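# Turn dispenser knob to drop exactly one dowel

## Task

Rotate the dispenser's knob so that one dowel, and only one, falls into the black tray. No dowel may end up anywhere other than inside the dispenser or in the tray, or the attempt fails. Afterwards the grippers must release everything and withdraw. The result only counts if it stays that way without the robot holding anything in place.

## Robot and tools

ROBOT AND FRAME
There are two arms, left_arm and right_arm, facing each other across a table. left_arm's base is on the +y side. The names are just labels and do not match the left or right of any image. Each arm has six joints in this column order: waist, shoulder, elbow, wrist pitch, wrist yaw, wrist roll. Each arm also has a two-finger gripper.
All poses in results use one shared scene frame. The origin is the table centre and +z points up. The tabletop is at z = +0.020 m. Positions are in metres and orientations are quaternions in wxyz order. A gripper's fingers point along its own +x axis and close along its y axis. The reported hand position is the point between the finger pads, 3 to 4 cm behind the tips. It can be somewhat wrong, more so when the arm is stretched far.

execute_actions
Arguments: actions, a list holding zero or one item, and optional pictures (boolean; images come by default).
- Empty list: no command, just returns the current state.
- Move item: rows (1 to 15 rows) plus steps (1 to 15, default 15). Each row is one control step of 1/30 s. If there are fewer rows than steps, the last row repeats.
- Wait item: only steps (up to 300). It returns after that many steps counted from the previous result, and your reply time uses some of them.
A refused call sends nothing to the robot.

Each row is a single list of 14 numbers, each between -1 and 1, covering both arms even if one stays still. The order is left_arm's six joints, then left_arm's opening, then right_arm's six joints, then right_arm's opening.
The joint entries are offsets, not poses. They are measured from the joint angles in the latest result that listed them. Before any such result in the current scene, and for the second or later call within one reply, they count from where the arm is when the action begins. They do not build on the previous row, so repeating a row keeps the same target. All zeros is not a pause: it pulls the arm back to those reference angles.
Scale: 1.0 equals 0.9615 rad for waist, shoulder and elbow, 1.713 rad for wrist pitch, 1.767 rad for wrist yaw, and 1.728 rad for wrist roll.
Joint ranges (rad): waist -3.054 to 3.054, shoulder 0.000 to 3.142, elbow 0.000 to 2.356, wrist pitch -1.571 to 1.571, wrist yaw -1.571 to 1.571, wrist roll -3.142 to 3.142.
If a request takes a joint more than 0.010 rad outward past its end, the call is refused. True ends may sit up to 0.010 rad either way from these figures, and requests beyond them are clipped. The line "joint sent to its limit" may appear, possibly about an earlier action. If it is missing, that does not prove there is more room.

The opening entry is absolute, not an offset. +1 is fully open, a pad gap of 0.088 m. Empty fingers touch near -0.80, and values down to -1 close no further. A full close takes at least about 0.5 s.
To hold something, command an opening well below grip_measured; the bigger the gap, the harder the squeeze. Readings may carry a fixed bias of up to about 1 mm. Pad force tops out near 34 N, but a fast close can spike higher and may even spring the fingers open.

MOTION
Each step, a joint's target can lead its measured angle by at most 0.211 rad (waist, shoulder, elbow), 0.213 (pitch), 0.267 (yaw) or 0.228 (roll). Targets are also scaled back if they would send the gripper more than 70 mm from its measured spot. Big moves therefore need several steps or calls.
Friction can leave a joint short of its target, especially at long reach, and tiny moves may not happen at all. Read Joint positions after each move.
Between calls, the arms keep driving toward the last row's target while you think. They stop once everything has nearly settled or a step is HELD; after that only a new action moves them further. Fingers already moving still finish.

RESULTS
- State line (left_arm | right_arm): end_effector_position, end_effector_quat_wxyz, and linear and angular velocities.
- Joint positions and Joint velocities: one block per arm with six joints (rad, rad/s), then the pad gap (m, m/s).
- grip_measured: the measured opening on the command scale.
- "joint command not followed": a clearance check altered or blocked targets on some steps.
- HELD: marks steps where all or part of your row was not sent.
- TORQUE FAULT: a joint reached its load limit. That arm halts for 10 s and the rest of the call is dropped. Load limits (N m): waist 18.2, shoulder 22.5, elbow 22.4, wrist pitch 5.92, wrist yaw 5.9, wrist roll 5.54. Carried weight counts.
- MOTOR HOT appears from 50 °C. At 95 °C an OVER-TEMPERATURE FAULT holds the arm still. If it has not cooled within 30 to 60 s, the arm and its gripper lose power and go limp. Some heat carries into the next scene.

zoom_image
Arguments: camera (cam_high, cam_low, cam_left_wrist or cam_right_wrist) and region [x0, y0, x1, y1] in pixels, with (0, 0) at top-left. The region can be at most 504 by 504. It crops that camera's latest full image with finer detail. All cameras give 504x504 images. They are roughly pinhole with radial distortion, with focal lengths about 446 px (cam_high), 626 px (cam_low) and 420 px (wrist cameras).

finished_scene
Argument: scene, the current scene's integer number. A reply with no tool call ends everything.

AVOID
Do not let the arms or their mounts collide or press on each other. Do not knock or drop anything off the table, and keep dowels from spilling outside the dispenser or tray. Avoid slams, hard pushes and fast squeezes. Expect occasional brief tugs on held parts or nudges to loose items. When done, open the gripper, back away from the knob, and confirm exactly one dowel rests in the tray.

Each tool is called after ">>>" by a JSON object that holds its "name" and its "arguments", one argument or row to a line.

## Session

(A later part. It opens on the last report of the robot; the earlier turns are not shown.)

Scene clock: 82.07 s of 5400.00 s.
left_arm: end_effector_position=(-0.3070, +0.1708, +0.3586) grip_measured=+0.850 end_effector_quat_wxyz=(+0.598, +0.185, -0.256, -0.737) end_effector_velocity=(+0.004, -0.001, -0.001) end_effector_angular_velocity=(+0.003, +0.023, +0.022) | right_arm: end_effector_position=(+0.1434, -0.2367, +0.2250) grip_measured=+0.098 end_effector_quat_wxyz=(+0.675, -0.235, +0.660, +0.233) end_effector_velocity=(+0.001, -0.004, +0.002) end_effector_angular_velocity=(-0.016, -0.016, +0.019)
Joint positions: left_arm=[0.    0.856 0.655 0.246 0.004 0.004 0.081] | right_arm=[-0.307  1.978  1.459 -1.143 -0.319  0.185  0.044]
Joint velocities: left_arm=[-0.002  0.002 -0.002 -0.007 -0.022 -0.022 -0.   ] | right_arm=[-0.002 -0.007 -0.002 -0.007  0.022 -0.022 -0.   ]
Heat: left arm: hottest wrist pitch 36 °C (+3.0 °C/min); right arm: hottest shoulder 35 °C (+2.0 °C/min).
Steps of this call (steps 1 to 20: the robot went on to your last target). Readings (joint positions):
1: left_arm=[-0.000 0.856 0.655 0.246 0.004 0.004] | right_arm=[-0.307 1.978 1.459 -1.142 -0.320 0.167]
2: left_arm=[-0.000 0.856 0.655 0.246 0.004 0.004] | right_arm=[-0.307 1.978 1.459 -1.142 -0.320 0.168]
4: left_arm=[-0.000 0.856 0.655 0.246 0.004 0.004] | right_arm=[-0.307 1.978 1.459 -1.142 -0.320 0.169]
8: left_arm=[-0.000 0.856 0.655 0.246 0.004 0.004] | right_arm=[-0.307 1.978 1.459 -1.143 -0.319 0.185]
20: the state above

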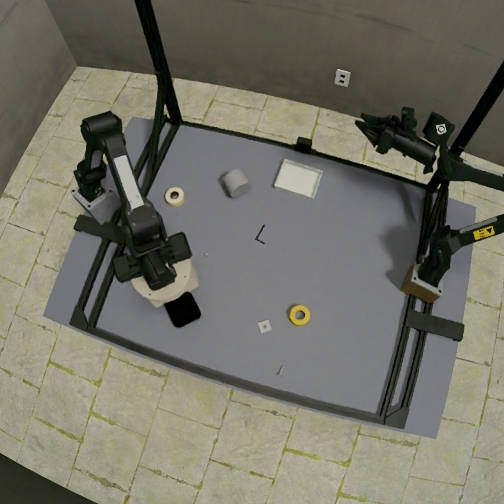

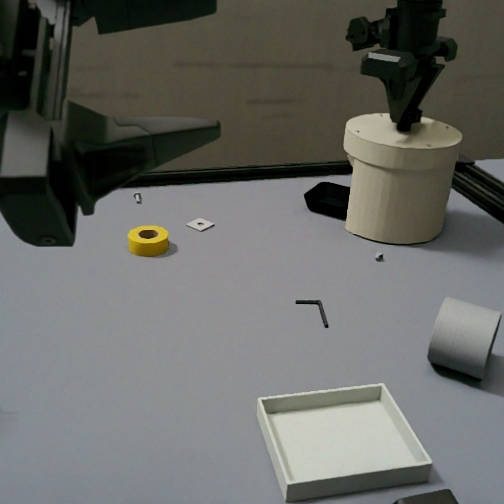

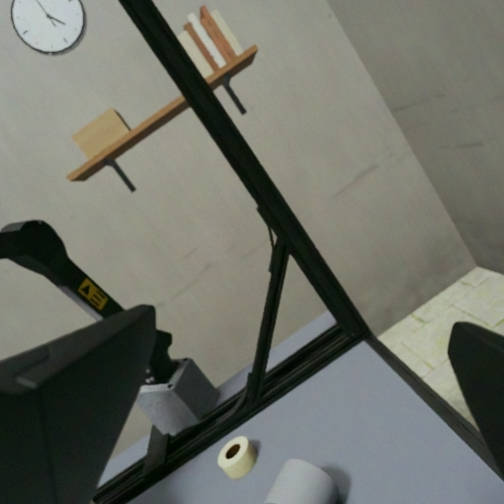

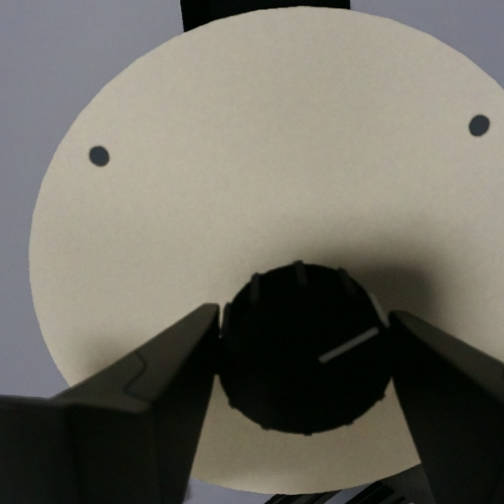

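>>> {"name": "execute_actions", "arguments": {
  "actions": [
    {"rows":[[0,0,0,0,0,0,0.85,0,0,0,0,0,0,-0.3],[0,0,0,0,0,0,0.85,0,0,0,0,0,0,-0.45],[0,0,0,0,0,0,0.85,0,0,0,0,0,0,-0.5],[0,0,0,0,0,0,0.85,0,0,0,0,0,-0.02,-0.5],[0,0,0,0,0,0,0.85,0,0,0,0,0,-0.04,-0.5],[0,0,0,0,0,0,0.85,0,0,0,0,0,-0.06,-0.5],[0,0,0,0,0,0,0.85,0,0,0,0,0,-0.08,-0.5],[0,0,0,0,0,0,0.85,0,0,0,0,0,-0.1,-0.5],[0,0,0,0,0,0,0.85,0,0,0,0,0,-0.12,-0.5]],"steps":15}
  ],
  "pictures": false
}}

>>> {"name": "execute_actions", "arguments": {
  "actions": [
    {"steps":20}
  ]
}}

Scene clock: 88.60 s of 5400.00 s.
left_arm: end_effector_position=(-0.3070, +0.1708, +0.3586) grip_measured=+0.850 end_effector_quat_wxyz=(+0.598, +0.185, -0.256, -0.737) end_effector_velocity=(+0.004, -0.000, -0.002) end_effector_angular_velocity=(+0.006, +0.007, +0.015) | right_arm: end_effector_position=(+0.1431, -0.2362, +0.2247) grip_measured=+0.098 end_effector_quat_wxyz=(+0.651, -0.295, +0.636, +0.291) end_effector_velocity=(+0.000, -0.001, -0.001) end_effector_angular_velocity=(-0.008, -0.007, +0.215)
Joint positions: left_arm=[0.    0.856 0.655 0.246 0.004 0.004 0.081] | right_arm=[-0.304  1.978  1.459 -1.142 -0.317  0.007  0.044]
Joint velocities: left_arm=[ 0.002 -0.002 -0.007 -0.007 -0.007 -0.007 -0.   ] | right_arm=[ 0.002 -0.002 -0.007  0.007  0.007 -0.212 -0.   ]
Heat: left arm: hottest wrist pitch 36 °C (+3.0 °C/min); right arm: hottest shoulder 35 °C (+2.0 °C/min).
Steps of this call (steps 1 to 15: the robot went on to your last target; steps 16 to 90: nothing new was sent; then 3.03 s passed at rest; steps 91 to 105: all 15 steps of this action). Readings (joint positions):
91: left_arm=[0.000 0.856 0.655 0.246 0.004 0.004] | right_arm=[-0.307 1.978 1.459 -1.143 -0.319 0.187]
92: left_arm=[0.000 0.856 0.655 0.246 0.004 0.004] | right_arm=[-0.307 1.978 1.459 -1.143 -0.319 0.187]
94: left_arm=[0.000 0.856 0.655 0.246 0.004 0.004] | right_arm=[-0.307 1.978 1.459 -1.142 -0.319 0.187]
98: left_arm=[0.000 0.856 0.655 0.246 0.004 0.004] | right_arm=[-0.305 1.978 1.459 -1.142 -0.318 0.113]
105: the state above

Scene clock: 89.27 s of 5400.00 s.
left_arm: end_effector_position=(-0.3070, +0.1708, +0.3586) grip_measured=+0.850 end_effector_quat_wxyz=(+0.598, +0.185, -0.256, -0.737) end_effector_velocity=(+0.002, -0.000, -0.005) end_effector_angular_velocity=(+0.021, -0.012, +0.006) | right_arm: end_effector_position=(+0.1429, -0.2361, +0.2247) grip_measured=+0.098 end_effector_quat_wxyz=(+0.648, -0.302, +0.633, +0.298) end_effector_velocity=(-0.003, +0.004, +0.000) end_effector_angular_velocity=(+0.030, +0.023, -0.007)
Joint positions: left_arm=[0.    0.856 0.655 0.246 0.004 0.004 0.081] | right_arm=[-0.303  1.978  1.459 -1.142 -0.318 -0.015  0.044]
Joint velocities: left_arm=[-0.002 -0.002 -0.002 -0.022  0.007  0.007 -0.   ] | right_arm=[-0.002 -0.002 -0.002  0.007 -0.037  0.007 -0.   ]
Heat: left arm: hottest wrist pitch 36 °C (+3.0 °C/min); right arm: hottest shoulder 35 °C (+1.0 °C/min).
Steps of this call (steps 1 to 20: the robot went on to your last target). Readings (joint positions):
1: left_arm=[0.000 0.856 0.655 0.246 0.004 0.004] | right_arm=[-0.303 1.978 1.459 -1.142 -0.317 0.002]
2: left_arm=[0.000 0.856 0.655 0.246 0.004 0.004] | right_arm=[-0.303 1.978 1.459 -1.142 -0.317 -0.002]
4: left_arm=[0.000 0.856 0.655 0.246 0.004 0.004] | right_arm=[-0.303 1.978 1.459 -1.142 -0.317 -0.007]
8: left_arm=[0.000 0.856 0.655 0.246 0.004 0.004] | right_arm=[-0.303 1.978 1.459 -1.142 -0.317 -0.012]
20: the state above

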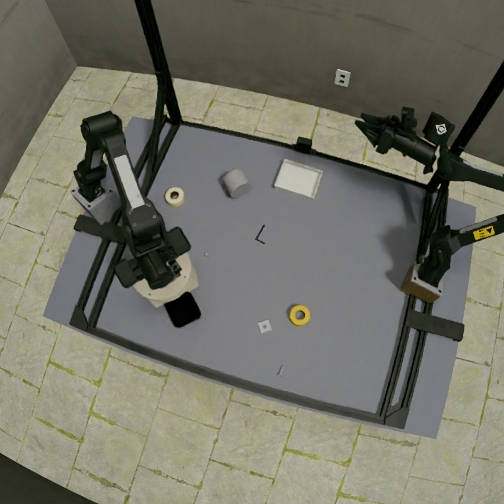

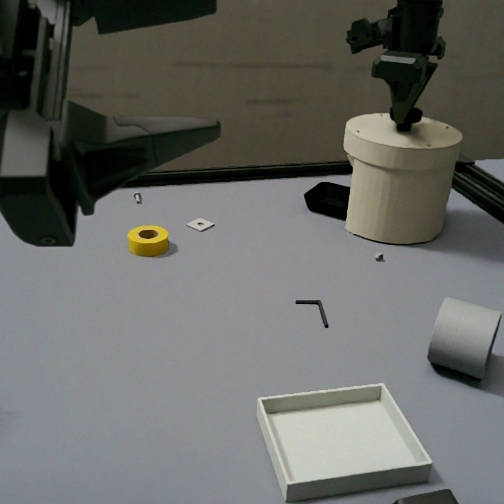

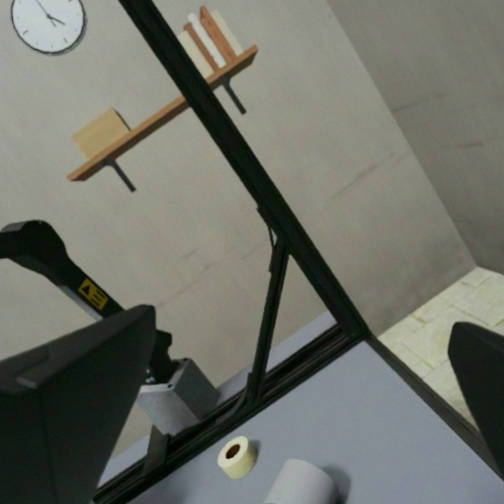

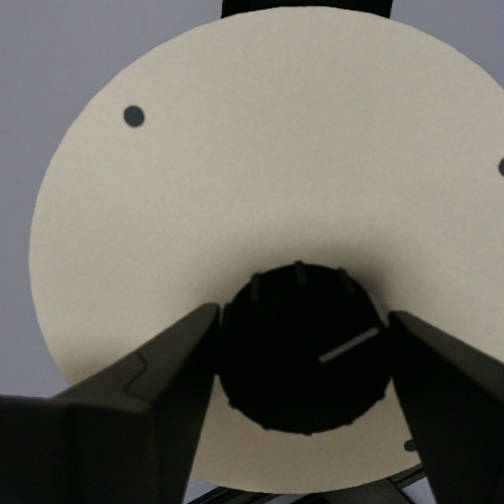

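Counter-clockwise turns.

>>> {"name": "execute_actions", "arguments": {
  "actions": [
    {"rows":[[0,0,0,0,0,0,0.85,0,0,0,0,0,-0.03,-0.5],[0,0,0,0,0,0,0.85,0,0,0,0,0,-0.06,-0.5],[0,0,0,0,0,0,0.85,0,0,0,0,0,-0.09,-0.5],[0,0,0,0,0,0,0.85,0,0,0,0,0,-0.12,-0.5],[0,0,0,0,0,0,0.85,0,0,0,0,0,-0.14,-0.5]],"steps":15}
  ],
  "pictures": false
}}

>>> {"name": "execute_actions", "arguments": {
  "actions": [
    {"steps":30}
  ]
}}

>>> {"name": "zoom_image", "arguments": {
  "camera": "cam_high",
  "region": [130, 260, 230, 350]
}}

Scene clock: 95.40 s of 5400.00 s.
left_arm: end_effector_position=(-0.3070, +0.1708, +0.3586) grip_measured=+0.850 end_effector_quat_wxyz=(+0.598, +0.185, -0.256, -0.737) end_effector_velocity=(+0.002, +0.000, -0.001) end_effector_angular_velocity=(+0.005, +0.007, +0.008) | right_arm: end_effector_position=(+0.1421, -0.2357, +0.2242) grip_measured=+0.098 end_effector_quat_wxyz=(+0.608, -0.376, +0.594, +0.368) end_effector_velocity=(-0.002, -0.004, +0.003) end_effector_angular_velocity=(-0.015, +0.002, +0.074)
Joint positions: left_arm=[0.    0.856 0.655 0.246 0.004 0.004 0.081] | right_arm=[-0.3    1.978  1.459 -1.142 -0.315 -0.244  0.044]
Joint velocities: left_arm=[-0.002 -0.002 -0.002 -0.007 -0.007 -0.007 -0.   ] | right_arm=[-0.002 -0.007  0.002 -0.022  0.007 -0.081  0.   ]
Heat: left arm: hottest wrist pitch 36 °C (+2.0 °C/min); right arm: hottest shoulder 36 °C (+1.0 °C/min).
Steps of this call (steps 1 to 15: the robot went on to your last target; steps 16 to 90: nothing new was sent; then 2.63 s passed at rest; steps 91 to 105: all 15 steps of this action). Readings (joint positions):
91: left_arm=[0.000 0.856 0.655 0.246 0.004 0.004] | right_arm=[-0.304 1.978 1.459 -1.142 -0.318 -0.024]
92: left_arm=[0.000 0.856 0.655 0.246 0.004 0.004] | right_arm=[-0.303 1.978 1.459 -1.142 -0.318 -0.042]
94: left_arm=[0.000 0.856 0.655 0.246 0.004 0.004] | right_arm=[-0.302 1.978 1.459 -1.142 -0.317 -0.100]
98: left_arm=[0.000 0.856 0.655 0.246 0.004 0.004] | right_arm=[-0.300 1.978 1.459 -1.142 -0.316 -0.198]
105: the state above

Scene clock: 96.40 s of 5400.00 s.
left_arm: end_effector_position=(-0.3071, +0.1708, +0.3587) grip_measured=+0.850 end_effector_quat_wxyz=(+0.598, +0.185, -0.257, -0.737) end_effector_velocity=(+0.002, +0.000, -0.001) end_effector_angular_velocity=(+0.005, +0.007, +0.008) | right_arm: end_effector_position=(+0.1421, -0.2355, +0.2244) grip_measured=+0.098 end_effector_quat_wxyz=(+0.606, -0.379, +0.592, +0.372) end_effector_velocity=(-0.001, -0.000, +0.002) end_effector_angular_velocity=(+0.004, +0.007, +0.004)
Joint positions: left_arm=[0.    0.856 0.655 0.246 0.004 0.004 0.081] | right_arm=[-0.3    1.978  1.459 -1.142 -0.316 -0.254  0.044]
Joint velocities: left_arm=[-0.002 -0.002 -0.002 -0.007 -0.007 -0.007 -0.   ] | right_arm=[-0.002 -0.002  0.002 -0.007 -0.007 -0.007 -0.   ]
Heat: left arm: hottest wrist pitch 36 °C (+2.0 °C/min); right arm: hottest shoulder 36 °C (+1.0 °C/min).
Steps of this call (steps 1 to 15: the robot went on to your last target; steps 16 to 30: nothing new was sent). Readings (joint positions):
1: left_arm=[0.000 0.856 0.655 0.246 0.004 0.004] | right_arm=[-0.300 1.978 1.459 -1.142 -0.315 -0.246]
2: left_arm=[0.000 0.856 0.655 0.246 0.004 0.004] | right_arm=[-0.300 1.978 1.459 -1.142 -0.315 -0.248]
4: left_arm=[0.000 0.856 0.655 0.246 0.004 0.004] | right_arm=[-0.300 1.978 1.459 -1.142 -0.315 -0.250]
8: left_arm=[0.000 0.856 0.655 0.246 0.004 0.004] | right_arm=[-0.300 1.978 1.459 -1.142 -0.315 -0.252]
30: the state above
All arms were judged still, so your last target was given up. Only a new action makes them travel on or press farther. Fingers that are still opening or closing keep moving.

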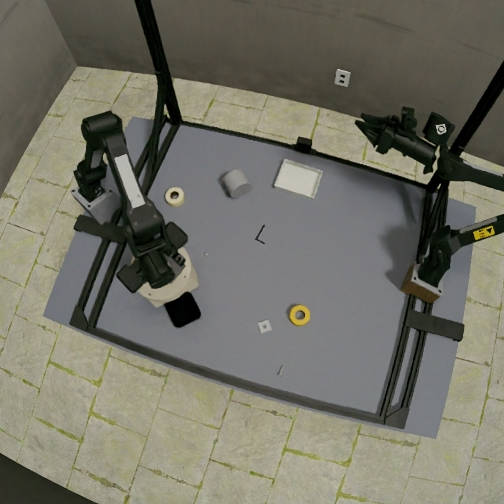

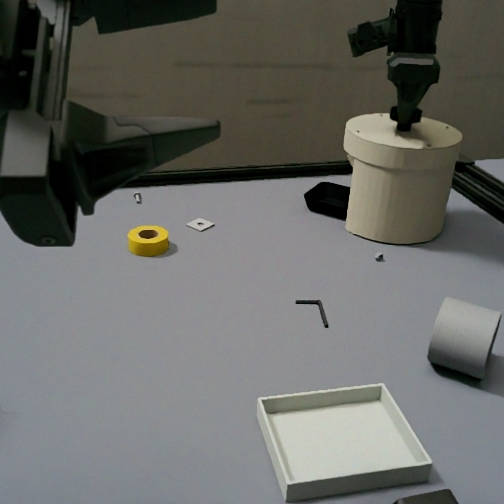

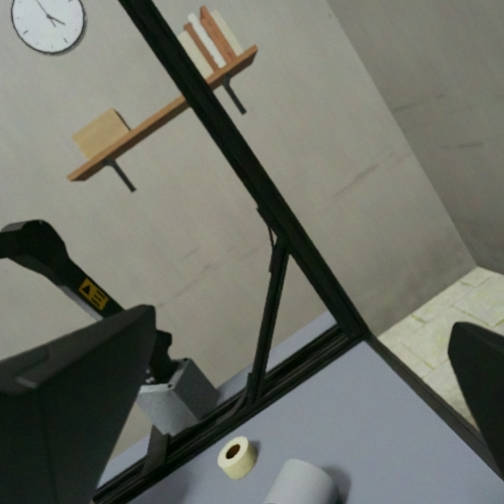

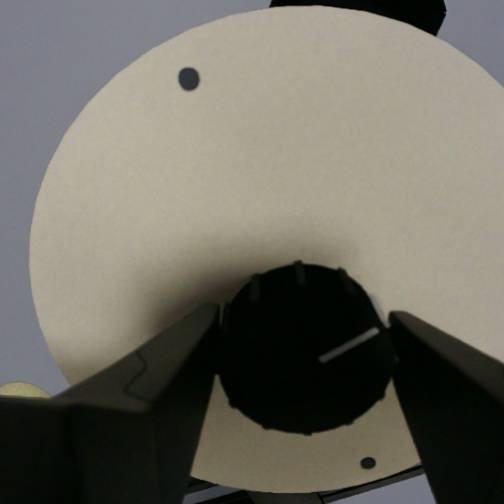

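Region (130, 260, 230, 350) of cam_high's 504x504 image, scaled by 5.040, with more detail than that image has; it fills the top 454 rows of this view, and the rest is white.

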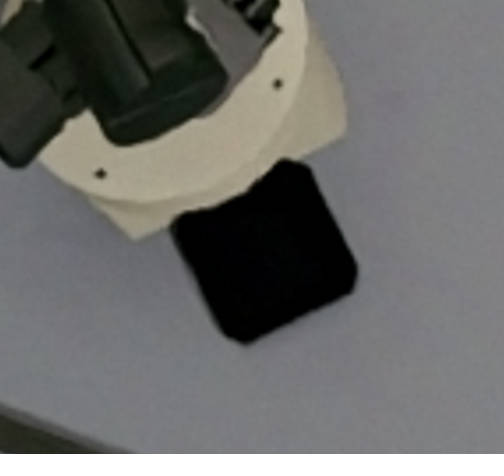

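>>> {"name": "execute_actions", "arguments": {
  "actions": [
    {"rows":[[0.9,0,0,-0.35,0,0,0.85,0,0,0,0,0,-0.03,-0.5],[0.9,0,0,-0.35,0,0,0.85,0,0,0,0,0,-0.06,-0.5],[0.9,0,0,-0.35,0,0,0.85,0,0,0,0,0,-0.09,-0.5],[0.9,0,0,-0.35,0,0,0.85,0,0,0,0,0,-0.12,-0.5]],"steps":15}
  ],
  "pictures": false
}}

>>> {"name": "execute_actions", "arguments": {
  "actions": [
    {"steps":30}
  ]
}}

Scene clock: 101.63 s of 5400.00 s.
left_arm: end_effector_position=(-0.0779, +0.2205, +0.3753) grip_measured=+0.850 end_effector_quat_wxyz=(+0.862, +0.228, -0.081, -0.446) end_effector_velocity=(+0.327, +0.230, +0.122) end_effector_angular_velocity=(-0.579, +0.338, +1.304) | right_arm: end_effector_position=(+0.1414, -0.2352, +0.2241) grip_measured=+0.097 end_effector_quat_wxyz=(+0.566, -0.437, +0.553, +0.427) end_effector_velocity=(-0.004, -0.004, +0.000) end_effector_angular_velocity=(-0.012, +0.019, +0.057)
Joint positions: left_arm=[ 0.685  0.857  0.659 -0.309  0.007  0.004  0.081] | right_arm=[-0.297  1.978  1.459 -1.142 -0.314 -0.446  0.044]
Joint velocities: left_arm=[ 1.414  0.002 -0.002 -0.344 -0.007 -0.007 -0.   ] | right_arm=[-0.002 -0.002 -0.002 -0.022 -0.007 -0.066 -0.   ]
Heat: left arm: hottest wrist pitch 37 °C (+3.0 °C/min); right arm: hottest shoulder 36 °C (+1.0 °C/min).
Steps of this call (steps 1 to 90: nothing new was sent; then 1.73 s passed at rest; steps 91 to 105: all 15 steps of this action). Readings (joint positions):
91: left_arm=[0.025 0.855 0.657 0.212 0.017 0.004] | right_arm=[-0.300 1.978 1.459 -1.142 -0.317 -0.263]
92: left_arm=[0.069 0.853 0.659 0.165 0.015 0.004] | right_arm=[-0.300 1.978 1.459 -1.142 -0.316 -0.282]
94: left_arm=[0.166 0.853 0.659 0.067 0.007 0.004] | right_arm=[-0.298 1.978 1.459 -1.142 -0.315 -0.340]
98: left_arm=[0.355 0.856 0.659 -0.118 0.007 0.004] | right_arm=[-0.297 1.978 1.459 -1.142 -0.314 -0.410]
105: the state above

Scene clock: 102.63 s of 5400.00 s.
left_arm: end_effector_position=(-0.0393, +0.2530, +0.3893) grip_measured=+0.850 end_effector_quat_wxyz=(+0.905, +0.191, -0.061, -0.376) end_effector_velocity=(-0.000, +0.002, -0.001) end_effector_angular_velocity=(-0.004, +0.004, +0.006) | right_arm: end_effector_position=(+0.1413, -0.2352, +0.2242) grip_measured=+0.097 end_effector_quat_wxyz=(+0.565, -0.439, +0.552, +0.429) end_effector_velocity=(-0.002, +0.003, +0.002) end_effector_angular_velocity=(+0.024, +0.009, -0.005)
Joint positions: left_arm=[ 0.863  0.857  0.659 -0.35   0.003  0.004  0.081] | right_arm=[-0.297  1.978  1.459 -1.142 -0.314 -0.453  0.044]
Joint velocities: left_arm=[-0.002 -0.007 -0.002 -0.007 -0.007 -0.007  0.   ] | right_arm=[-0.002 -0.007 -0.002  0.007 -0.022  0.007 -0.   ]
Heat: left arm: hottest wrist pitch 37 °C (+3.0 °C/min); right arm: hottest shoulder 36 °C (+1.0 °C/min).
Steps of this call (steps 1 to 30: the robot went on to your last target). Readings (joint positions):
1: left_arm=[0.728 0.857 0.659 -0.319 0.005 0.004] | right_arm=[-0.297 1.978 1.459 -1.142 -0.314 -0.447]
2: left_arm=[0.763 0.857 0.659 -0.327 0.003 0.004] | right_arm=[-0.297 1.978 1.459 -1.142 -0.314 -0.448]
4: left_arm=[0.807 0.857 0.659 -0.335 0.002 0.004] | right_arm=[-0.297 1.978 1.459 -1.142 -0.314 -0.450]
8: left_arm=[0.843 0.857 0.659 -0.345 0.003 0.004] | right_arm=[-0.297 1.978 1.459 -1.142 -0.314 -0.452]
30: the state above
All arms were judged still, so your last target was given up. Only a new action makes them travel on or press farther. Fingers that are still opening or closing keep moving.

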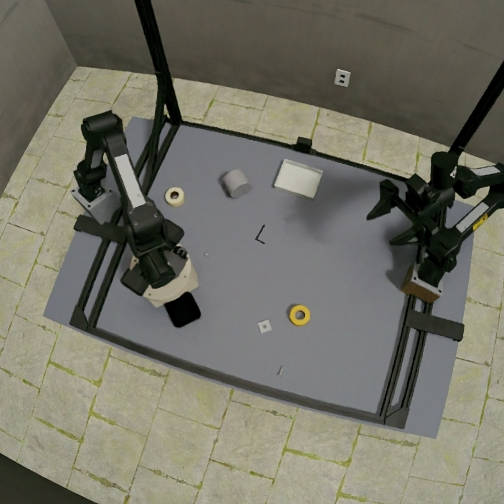

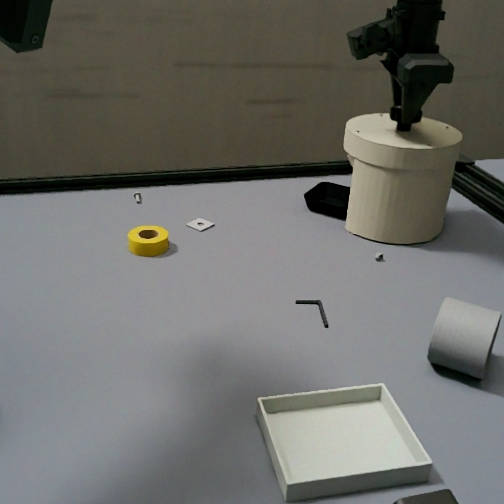

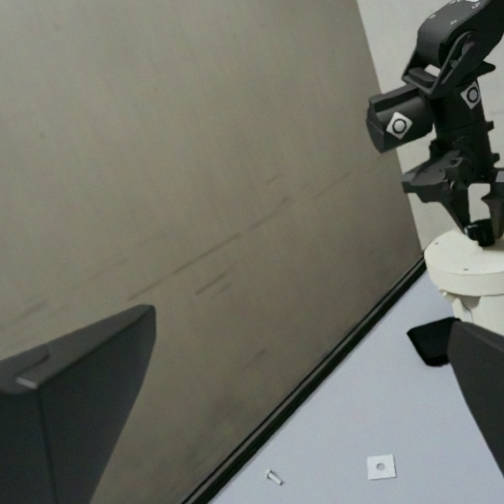

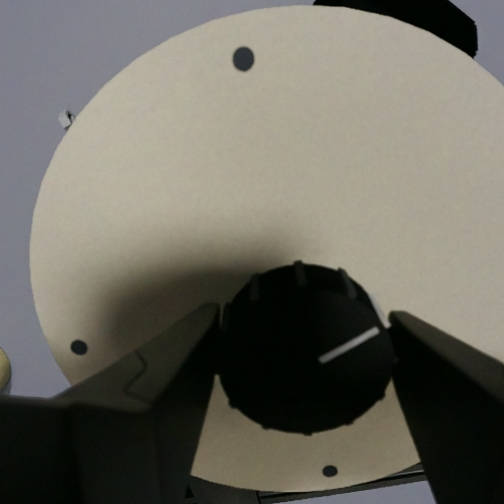

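>>> {"name": "execute_actions", "arguments": {
  "actions": [
    {"rows":[[0,0.7,0.45,0.05,0.4,0,0.85,0,0,0,0,0,0,-0.5]],"steps":15}
  ],
  "pictures": false
}}

>>> {"name": "execute_actions", "arguments": {
  "actions": [
    {"steps":25}
  ]
}}

Scene clock: 111.37 s of 5400.00 s.
left_arm: end_effector_position=(-0.0543, +0.1171, +0.4064) grip_measured=+0.850 end_effector_quat_wxyz=(+0.741, +0.203, +0.066, -0.637) end_effector_velocity=(+0.147, -0.085, -0.196) end_effector_angular_velocity=(+0.551, +0.625, +0.031) | right_arm: end_effector_position=(+0.1413, -0.2352, +0.2243) grip_measured=+0.097 end_effector_quat_wxyz=(+0.565, -0.439, +0.552, +0.429) end_effector_velocity=(+0.000, +0.001, +0.000) end_effector_angular_velocity=(+0.010, +0.001, +0.022)
Joint positions: left_arm=[ 0.865  1.473  1.064 -0.268  0.662  0.004  0.081] | right_arm=[-0.297  1.978  1.46  -1.143 -0.315 -0.454  0.044]
Joint velocities: left_arm=[ 0.002  0.711  0.002 -0.066  0.3   -0.007  0.   ] | right_arm=[-0.002 -0.002 -0.002  0.007 -0.007 -0.022 -0.   ]
Heat: left arm: hottest wrist pitch 37 °C (+2.0 °C/min); right arm: hottest shoulder 36 °C (+1.0 °C/min).
Steps of this call (steps 1 to 90: nothing new was sent; then 5.23 s passed at rest; steps 91 to 105: all 15 steps of this action). Readings (joint positions):
91: left_arm=[0.866 0.885 0.681 -0.353 0.047 0.004] | right_arm=[-0.297 1.978 1.459 -1.143 -0.315 -0.454]
92: left_arm=[0.866 0.927 0.716 -0.331 0.108 0.004] | right_arm=[-0.297 1.978 1.459 -1.143 -0.315 -0.454]
94: left_arm=[0.866 1.028 0.807 -0.298 0.226 0.004] | right_arm=[-0.297 1.978 1.459 -1.143 -0.315 -0.454]
98: left_arm=[0.866 1.210 0.984 -0.270 0.464 0.004] | right_arm=[-0.297 1.978 1.459 -1.143 -0.315 -0.454]
105: the state above

Scene clock: 112.20 s of 5400.00 s.
left_arm: end_effector_position=(-0.0498, +0.1091, +0.3990) grip_measured=+0.850 end_effector_quat_wxyz=(+0.728, +0.201, +0.086, -0.649) end_effector_velocity=(+0.003, -0.000, -0.001) end_effector_angular_velocity=(+0.000, +0.016, +0.029) | right_arm: end_effector_position=(+0.1412, -0.2351, +0.2244) grip_measured=+0.097 end_effector_quat_wxyz=(+0.565, -0.439, +0.551, +0.429) end_effector_velocity=(-0.002, -0.001, +0.000) end_effector_angular_velocity=(+0.000, +0.010, +0.003)
Joint positions: left_arm=[ 0.865  1.524  1.08  -0.265  0.706  0.004  0.081] | right_arm=[-0.297  1.977  1.46  -1.143 -0.315 -0.454  0.044]
Joint velocities: left_arm=[-0.002  0.002  0.002 -0.007 -0.022 -0.022  0.   ] | right_arm=[-0.002 -0.002 -0.002 -0.007 -0.007 -0.007  0.   ]
Heat: left arm: hottest wrist pitch 37 °C (+2.0 °C/min); right arm: hottest shoulder 36 °C (+1.0 °C/min).
Steps of this call (steps 1 to 25: the robot went on to your last target). Readings (joint positions):
1: left_arm=[0.865 1.492 1.064 -0.269 0.671 0.004] | right_arm=[-0.297 1.978 1.460 -1.143 -0.315 -0.454]
2: left_arm=[0.865 1.504 1.064 -0.269 0.679 0.004] | right_arm=[-0.297 1.978 1.460 -1.143 -0.315 -0.454]
4: left_arm=[0.865 1.513 1.067 -0.269 0.690 0.004] | right_arm=[-0.297 1.978 1.460 -1.143 -0.315 -0.454]
8: left_arm=[0.865 1.516 1.078 -0.265 0.701 0.004] | right_arm=[-0.297 1.978 1.460 -1.143 -0.315 -0.454]
25: the state above

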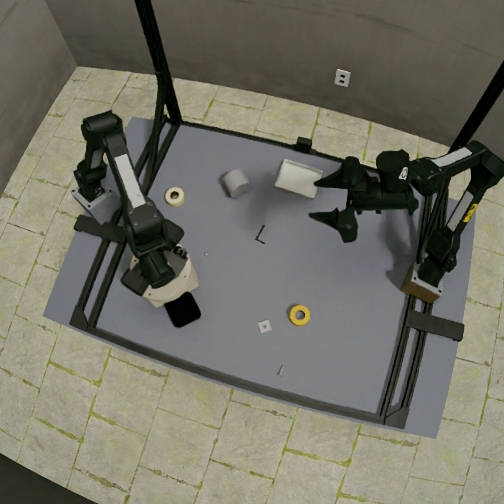

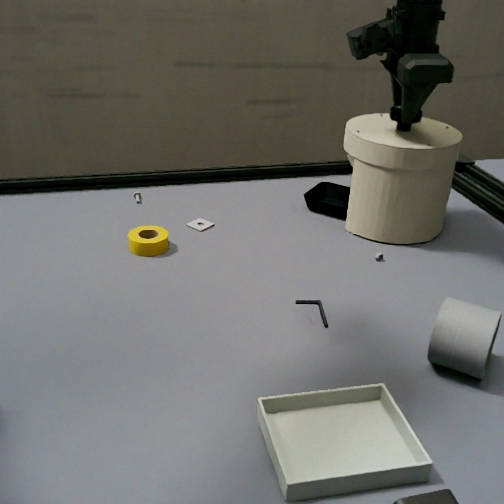

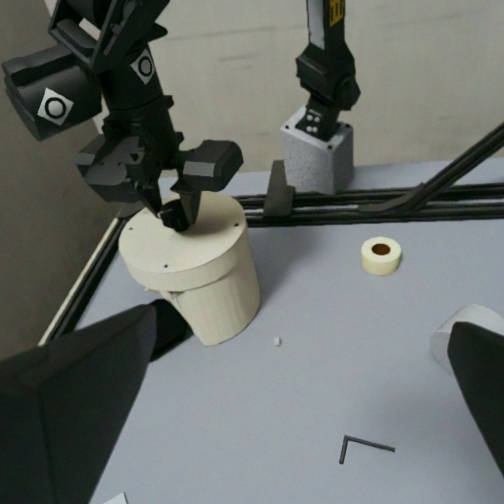

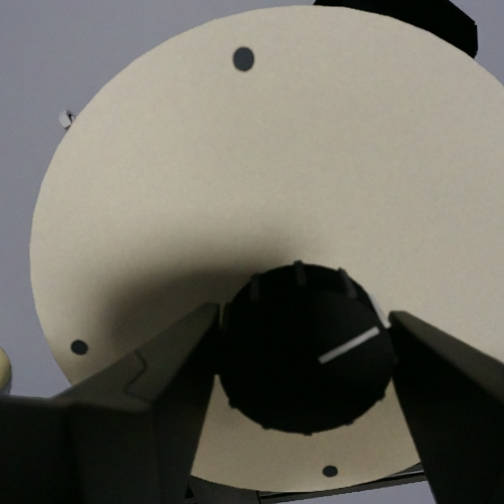

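>>> {"name": "execute_actions", "arguments": {
  "actions": [
    {"rows":[[0.3,0.7,0,0.39,0.1,0,0.85,0,0,0,0,0,0,-0.5]],"steps":15}
  ],
  "pictures": false
}}

>>> {"name": "execute_actions", "arguments": {
  "actions": [
    {"steps":25}
  ]
}}

Scene clock: 116.87 s of 5400.00 s.
left_arm: end_effector_position=(+0.1459, +0.1065, +0.3697) grip_measured=+0.850 end_effector_quat_wxyz=(+0.759, +0.117, +0.059, -0.637) end_effector_velocity=(+0.252, -0.038, -0.315) end_effector_angular_velocity=(+0.225, +0.482, +0.123) | right_arm: end_effector_position=(+0.1413, -0.2352, +0.2245) grip_measured=+0.096 end_effector_quat_wxyz=(+0.565, -0.439, +0.552, +0.429) end_effector_velocity=(-0.004, -0.004, +0.000) end_effector_angular_velocity=(-0.010, +0.019, -0.002)
Joint positions: left_arm=[1.145 2.078 1.088 0.315 0.869 0.004 0.081] | right_arm=[-0.297  1.977  1.46  -1.143 -0.315 -0.454  0.044]
Joint velocities: left_arm=[ 0.046  1.092 -0.002  0.579  0.051 -0.037 -0.   ] | right_arm=[-0.002 -0.002 -0.002 -0.022 -0.007 -0.007 -0.   ]
Heat: left arm: hottest wrist pitch 37 °C (+2.0 °C/min); right arm: hottest shoulder 36 °C (+2.0 °C/min).
Steps of this call (steps 1 to 15: the robot went on to your last target; steps 16 to 90: nothing new was sent; then 1.17 s passed at rest; steps 91 to 105: all 15 steps of this action). Readings (joint positions):
91: left_arm=[0.877 1.544 1.081 -0.236 0.745 0.004] | right_arm=[-0.297 1.977 1.460 -1.143 -0.315 -0.454]
92: left_arm=[0.902 1.568 1.084 -0.189 0.772 0.004] | right_arm=[-0.297 1.977 1.460 -1.143 -0.315 -0.454]
94: left_arm=[0.966 1.628 1.088 -0.125 0.796 0.004] | right_arm=[-0.297 1.977 1.460 -1.143 -0.315 -0.454]
98: left_arm=[1.080 1.777 1.088 0.029 0.839 0.004] | right_arm=[-0.297 1.977 1.460 -1.143 -0.315 -0.454]
105: the state above

Scene clock: 117.70 s of 5400.00 s.
left_arm: end_effector_position=(+0.1689, +0.1031, +0.3419) grip_measured=+0.850 end_effector_quat_wxyz=(+0.758, +0.113, +0.070, -0.638) end_effector_velocity=(-0.001, -0.000, -0.004) end_effector_angular_velocity=(+0.006, +0.019, -0.004) | right_arm: end_effector_position=(+0.1413, -0.2351, +0.2245) grip_measured=+0.096 end_effector_quat_wxyz=(+0.565, -0.439, +0.552, +0.429) end_effector_velocity=(-0.005, +0.002, +0.000) end_effector_angular_velocity=(+0.019, +0.032, +0.003)
Joint positions: left_arm=[1.151 2.184 1.086 0.401 0.879 0.004 0.081] | right_arm=[-0.297  1.977  1.46  -1.143 -0.316 -0.454  0.044]
Joint velocities: left_arm=[-0.002  0.002 -0.002 -0.007  0.007 -0.007 -0.   ] | right_arm=[-0.002 -0.002 -0.002 -0.007 -0.037 -0.007 -0.   ]
Heat: left arm: hottest wrist pitch 37 °C (+2.0 °C/min); right arm: hottest shoulder 36 °C (+2.0 °C/min).
Steps of this call (steps 1 to 25: the robot went on to your last target). Readings (joint positions):
1: left_arm=[1.146 2.109 1.088 0.329 0.870 0.004] | right_arm=[-0.297 1.977 1.460 -1.143 -0.315 -0.454]
2: left_arm=[1.147 2.134 1.087 0.343 0.871 0.004] | right_arm=[-0.297 1.977 1.460 -1.143 -0.315 -0.454]
4: left_arm=[1.148 2.164 1.086 0.365 0.874 0.004] | right_arm=[-0.297 1.977 1.460 -1.143 -0.315 -0.454]
8: left_arm=[1.149 2.174 1.086 0.391 0.878 0.004] | right_arm=[-0.297 1.977 1.460 -1.143 -0.315 -0.454]
25: the state above

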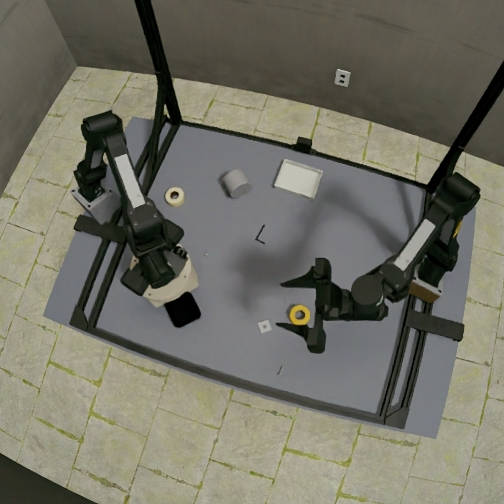

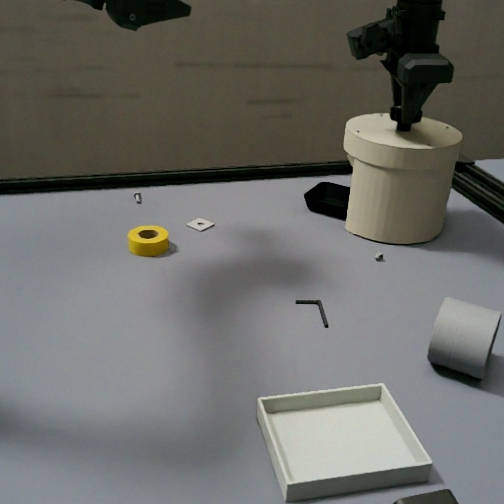

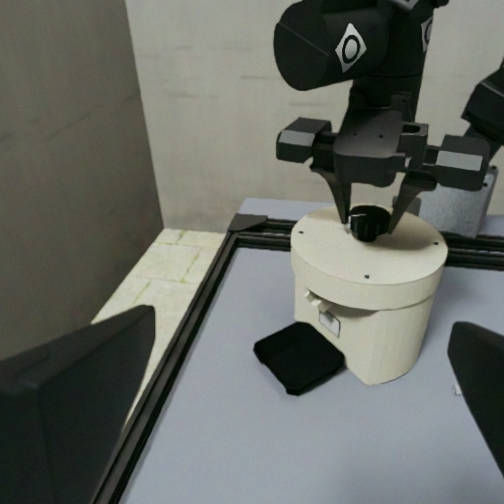

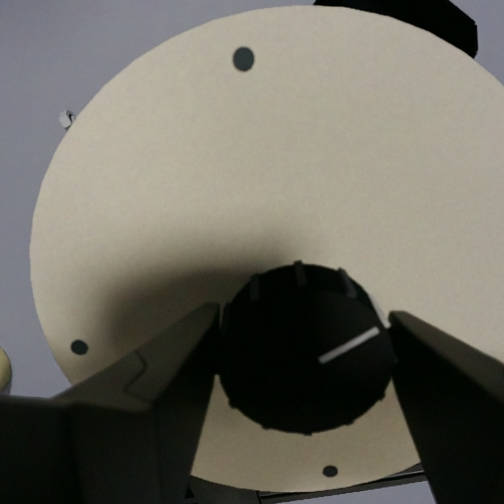

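Good view; tray empty. Continue.

>>> {"name": "execute_actions", "arguments": {
  "actions": [
    {"rows":[[0,0,0,0,0,0,0.85,0,0,0,0,0,-0.03,-0.5],[0,0,0,0,0,0,0.85,0,0,0,0,0,-0.06,-0.5],[0,0,0,0,0,0,0.85,0,0,0,0,0,-0.09,-0.5],[0,0,0,0,0,0,0.85,0,0,0,0,0,-0.12,-0.5],[0,0,0,0,0,0,0.85,0,0,0,0,0,-0.14,-0.5]],"steps":15}
  ],
  "pictures": false
}}

>>> {"name": "execute_actions", "arguments": {
  "actions": [
    {"steps":25}
  ]
}}

Scene clock: 122.37 s of 5400.00 s.
left_arm: end_effector_position=(+0.1690, +0.1031, +0.3417) grip_measured=+0.850 end_effector_quat_wxyz=(+0.758, +0.113, +0.070, -0.638) end_effector_velocity=(-0.000, +0.000, -0.001) end_effector_angular_velocity=(+0.006, -0.003, +0.005) | right_arm: end_effector_position=(+0.1404, -0.2349, +0.2242) grip_measured=+0.095 end_effector_quat_wxyz=(+0.510, -0.501, +0.499, +0.489) end_effector_velocity=(-0.003, -0.001, -0.002) end_effector_angular_velocity=(-0.007, +0.014, +0.079)
Joint positions: left_arm=[1.151 2.185 1.086 0.401 0.879 0.004 0.081] | right_arm=[-0.294  1.977  1.46  -1.144 -0.314 -0.681  0.044]
Joint velocities: left_arm=[-0.002 -0.002 -0.002 -0.007 -0.007  0.007 -0.   ] | right_arm=[ 0.002  0.002 -0.002 -0.007 -0.007 -0.081 -0.   ]
Heat: left arm: hottest wrist pitch 38 °C (+3.0 °C/min); right arm: hottest shoulder 36 °C (+1.0 °C/min).
Steps of this call (steps 1 to 15: the robot went on to your last target; steps 16 to 90: nothing new was sent; then 1.17 s passed at rest; steps 91 to 105: all 15 steps of this action). Readings (joint positions):
91: left_arm=[1.151 2.185 1.086 0.401 0.879 0.004] | right_arm=[-0.297 1.977 1.460 -1.143 -0.316 -0.459]
92: left_arm=[1.151 2.185 1.086 0.401 0.879 0.004] | right_arm=[-0.297 1.977 1.460 -1.143 -0.315 -0.476]
94: left_arm=[1.151 2.185 1.086 0.401 0.879 0.004] | right_arm=[-0.296 1.977 1.460 -1.143 -0.314 -0.536]
98: left_arm=[1.151 2.185 1.086 0.401 0.879 0.004] | right_arm=[-0.294 1.977 1.460 -1.143 -0.314 -0.633]
105: the state above

Scene clock: 123.20 s of 5400.00 s.
left_arm: end_effector_position=(+0.1689, +0.1031, +0.3419) grip_measured=+0.850 end_effector_quat_wxyz=(+0.758, +0.113, +0.070, -0.638) end_effector_velocity=(-0.002, -0.000, -0.002) end_effector_angular_velocity=(+0.004, +0.015, -0.005) | right_arm: end_effector_position=(+0.1402, -0.2350, +0.2242) grip_measured=+0.095 end_effector_quat_wxyz=(+0.507, -0.504, +0.497, +0.492) end_effector_velocity=(-0.002, -0.001, +0.000) end_effector_angular_velocity=(-0.000, +0.010, +0.017)
Joint positions: left_arm=[1.151 2.184 1.086 0.402 0.879 0.004 0.081] | right_arm=[-0.294  1.977  1.46  -1.145 -0.314 -0.691  0.044]
Joint velocities: left_arm=[-0.002 -0.002 -0.002 -0.007  0.007 -0.007 -0.   ] | right_arm=[-0.002 -0.002 -0.002 -0.007 -0.007 -0.022 -0.   ]
Heat: left arm: hottest wrist pitch 38 °C (+3.0 °C/min); right arm: hottest shoulder 36 °C (+1.0 °C/min).
Steps of this call (steps 1 to 15: the robot went on to your last target; steps 16 to 25: nothing new was sent). Readings (joint positions):
1: left_arm=[1.151 2.185 1.086 0.401 0.879 0.004] | right_arm=[-0.294 1.977 1.460 -1.144 -0.314 -0.683]
2: left_arm=[1.151 2.185 1.086 0.401 0.879 0.004] | right_arm=[-0.294 1.977 1.460 -1.144 -0.314 -0.685]
4: left_arm=[1.151 2.185 1.086 0.401 0.879 0.004] | right_arm=[-0.294 1.977 1.460 -1.144 -0.314 -0.687]
8: left_arm=[1.151 2.185 1.086 0.401 0.879 0.004] | right_arm=[-0.294 1.977 1.460 -1.144 -0.314 -0.690]
25: the state above
All arms were judged still, so your last target was given up. Only a new action makes them travel on or press farther. Fingers that are still opening or closing keep moving.

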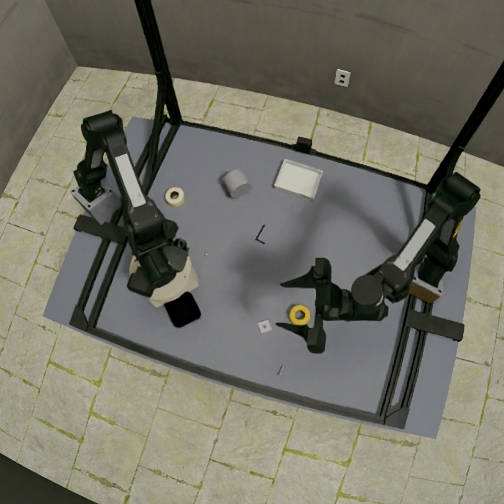

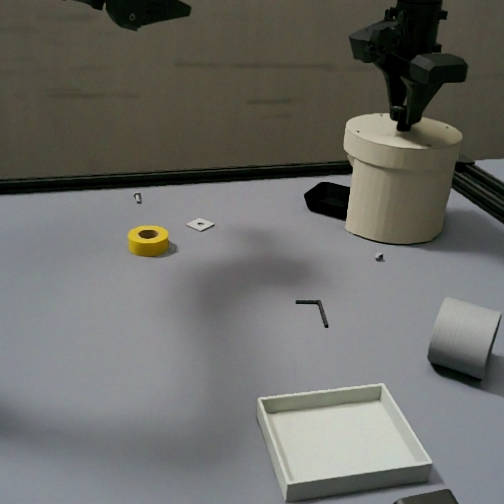

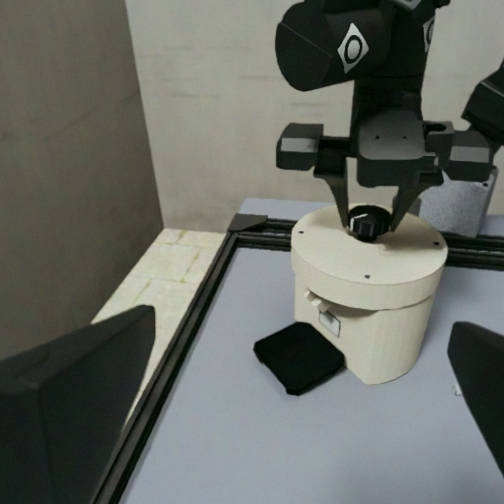

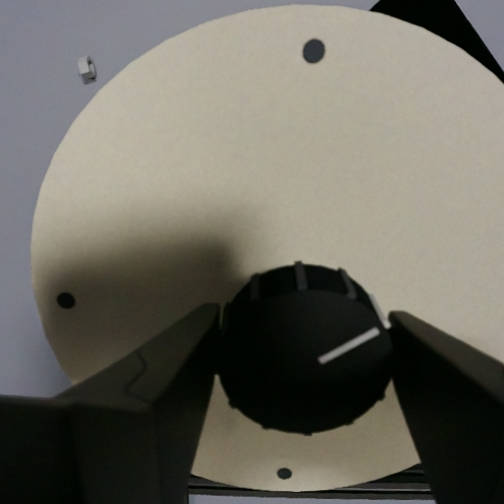

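>>> {"name": "execute_actions", "arguments": {
  "actions": [
    {"rows":[[0,0,0,0,0,0,0.85,0,0,0,0,0,-0.03,-0.5],[0,0,0,0,0,0,0.85,0,0,0,0,0,-0.06,-0.5],[0,0,0,0,0,0,0.85,0,0,0,0,0,-0.09,-0.5],[0,0,0,0,0,0,0.85,0,0,0,0,0,-0.12,-0.5],[0,0,0,0,0,0,0.85,0,0,0,0,0,-0.14,-0.5]],"steps":15}
  ],
  "pictures": false
}}

>>> {"name": "execute_actions", "arguments": {
  "actions": [
    {"steps":25}
  ]
}}

Scene clock: 128.00 s of 5400.00 s.
left_arm: end_effector_position=(+0.1689, +0.1031, +0.3419) grip_measured=+0.850 end_effector_quat_wxyz=(+0.758, +0.113, +0.070, -0.638) end_effector_velocity=(-0.000, -0.001, +0.001) end_effector_angular_velocity=(-0.006, +0.013, +0.009) | right_arm: end_effector_position=(+0.1395, -0.2347, +0.2241) grip_measured=+0.094 end_effector_quat_wxyz=(+0.447, -0.559, +0.439, +0.544) end_effector_velocity=(-0.003, +0.000, +0.000) end_effector_angular_velocity=(+0.007, +0.021, +0.091)
Joint positions: left_arm=[1.151 2.184 1.086 0.402 0.879 0.004 0.081] | right_arm=[-0.291  1.977  1.46  -1.146 -0.312 -0.915  0.044]
Joint velocities: left_arm=[-0.002 -0.002 -0.002  0.007 -0.007 -0.022 -0.   ] | right_arm=[-0.002 -0.002 -0.002 -0.007 -0.022 -0.095 -0.   ]
Heat: left arm: hottest wrist pitch 38 °C (+3.0 °C/min); right arm: hottest shoulder 37 °C (+2.0 °C/min).
Steps of this call (steps 1 to 90: nothing new was sent; then 1.30 s passed at rest; steps 91 to 105: all 15 steps of this action). Readings (joint positions):
91: left_arm=[1.151 2.184 1.086 0.402 0.879 0.004] | right_arm=[-0.294 1.977 1.460 -1.144 -0.315 -0.701]
92: left_arm=[1.151 2.184 1.086 0.402 0.879 0.004] | right_arm=[-0.294 1.977 1.460 -1.144 -0.314 -0.719]
94: left_arm=[1.151 2.184 1.086 0.402 0.879 0.004] | right_arm=[-0.293 1.977 1.460 -1.145 -0.314 -0.778]
98: left_arm=[1.151 2.184 1.086 0.402 0.879 0.004] | right_arm=[-0.292 1.977 1.460 -1.145 -0.313 -0.870]
105: the state above

Scene clock: 128.83 s of 5400.00 s.
left_arm: end_effector_position=(+0.1689, +0.1031, +0.3419) grip_measured=+0.850 end_effector_quat_wxyz=(+0.758, +0.113, +0.070, -0.638) end_effector_velocity=(-0.000, -0.001, +0.001) end_effector_angular_velocity=(-0.004, -0.001, +0.005) | right_arm: end_effector_position=(+0.1394, -0.2348, +0.2240) grip_measured=+0.094 end_effector_quat_wxyz=(+0.444, -0.561, +0.436, +0.546) end_effector_velocity=(+0.001, +0.003, +0.002) end_effector_angular_velocity=(+0.025, +0.009, +0.019)
Joint positions: left_arm=[1.151 2.184 1.086 0.402 0.879 0.004 0.081] | right_arm=[-0.291  1.977  1.46  -1.146 -0.312 -0.924  0.044]
Joint velocities: left_arm=[-0.002 -0.002 -0.002  0.007 -0.007 -0.007 -0.   ] | right_arm=[-0.007 -0.002  0.002  0.007 -0.022 -0.022 -0.   ]
Heat: left arm: hottest wrist pitch 38 °C (+3.0 °C/min); right arm: hottest shoulder 37 °C (+2.0 °C/min).
Steps of this call (steps 1 to 15: the robot went on to your last target; steps 16 to 25: nothing new was sent). Readings (joint positions):
1: left_arm=[1.151 2.184 1.086 0.402 0.879 0.004] | right_arm=[-0.291 1.977 1.460 -1.146 -0.312 -0.917]
2: left_arm=[1.151 2.184 1.086 0.402 0.879 0.004] | right_arm=[-0.291 1.977 1.460 -1.146 -0.312 -0.918]
4: left_arm=[1.151 2.184 1.086 0.402 0.879 0.004] | right_arm=[-0.291 1.977 1.460 -1.146 -0.312 -0.921]
8: left_arm=[1.151 2.184 1.086 0.402 0.879 0.004] | right_arm=[-0.291 1.977 1.460 -1.146 -0.312 -0.923]
25: the state above
All arms were judged still, so your last target was given up. Only a new action makes them travel on or press farther. Fingers that are still opening or closing keep moving.

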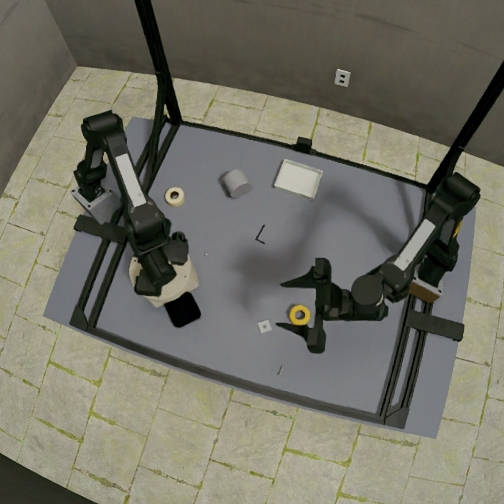

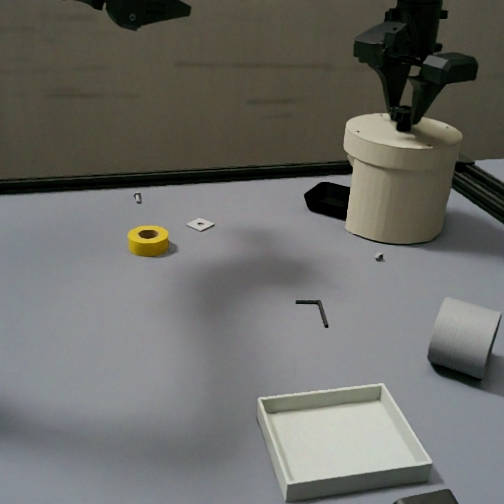

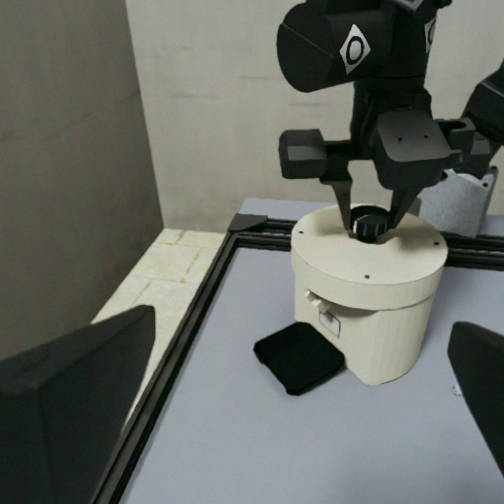

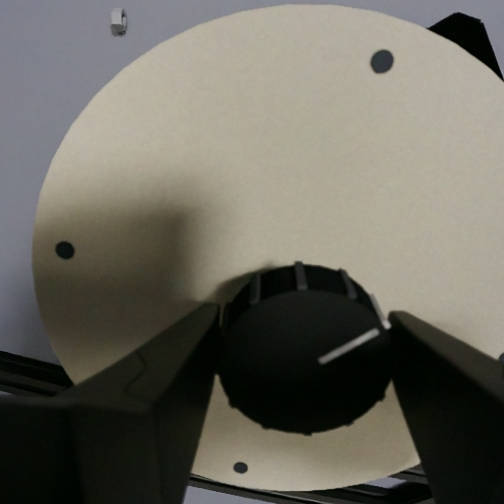

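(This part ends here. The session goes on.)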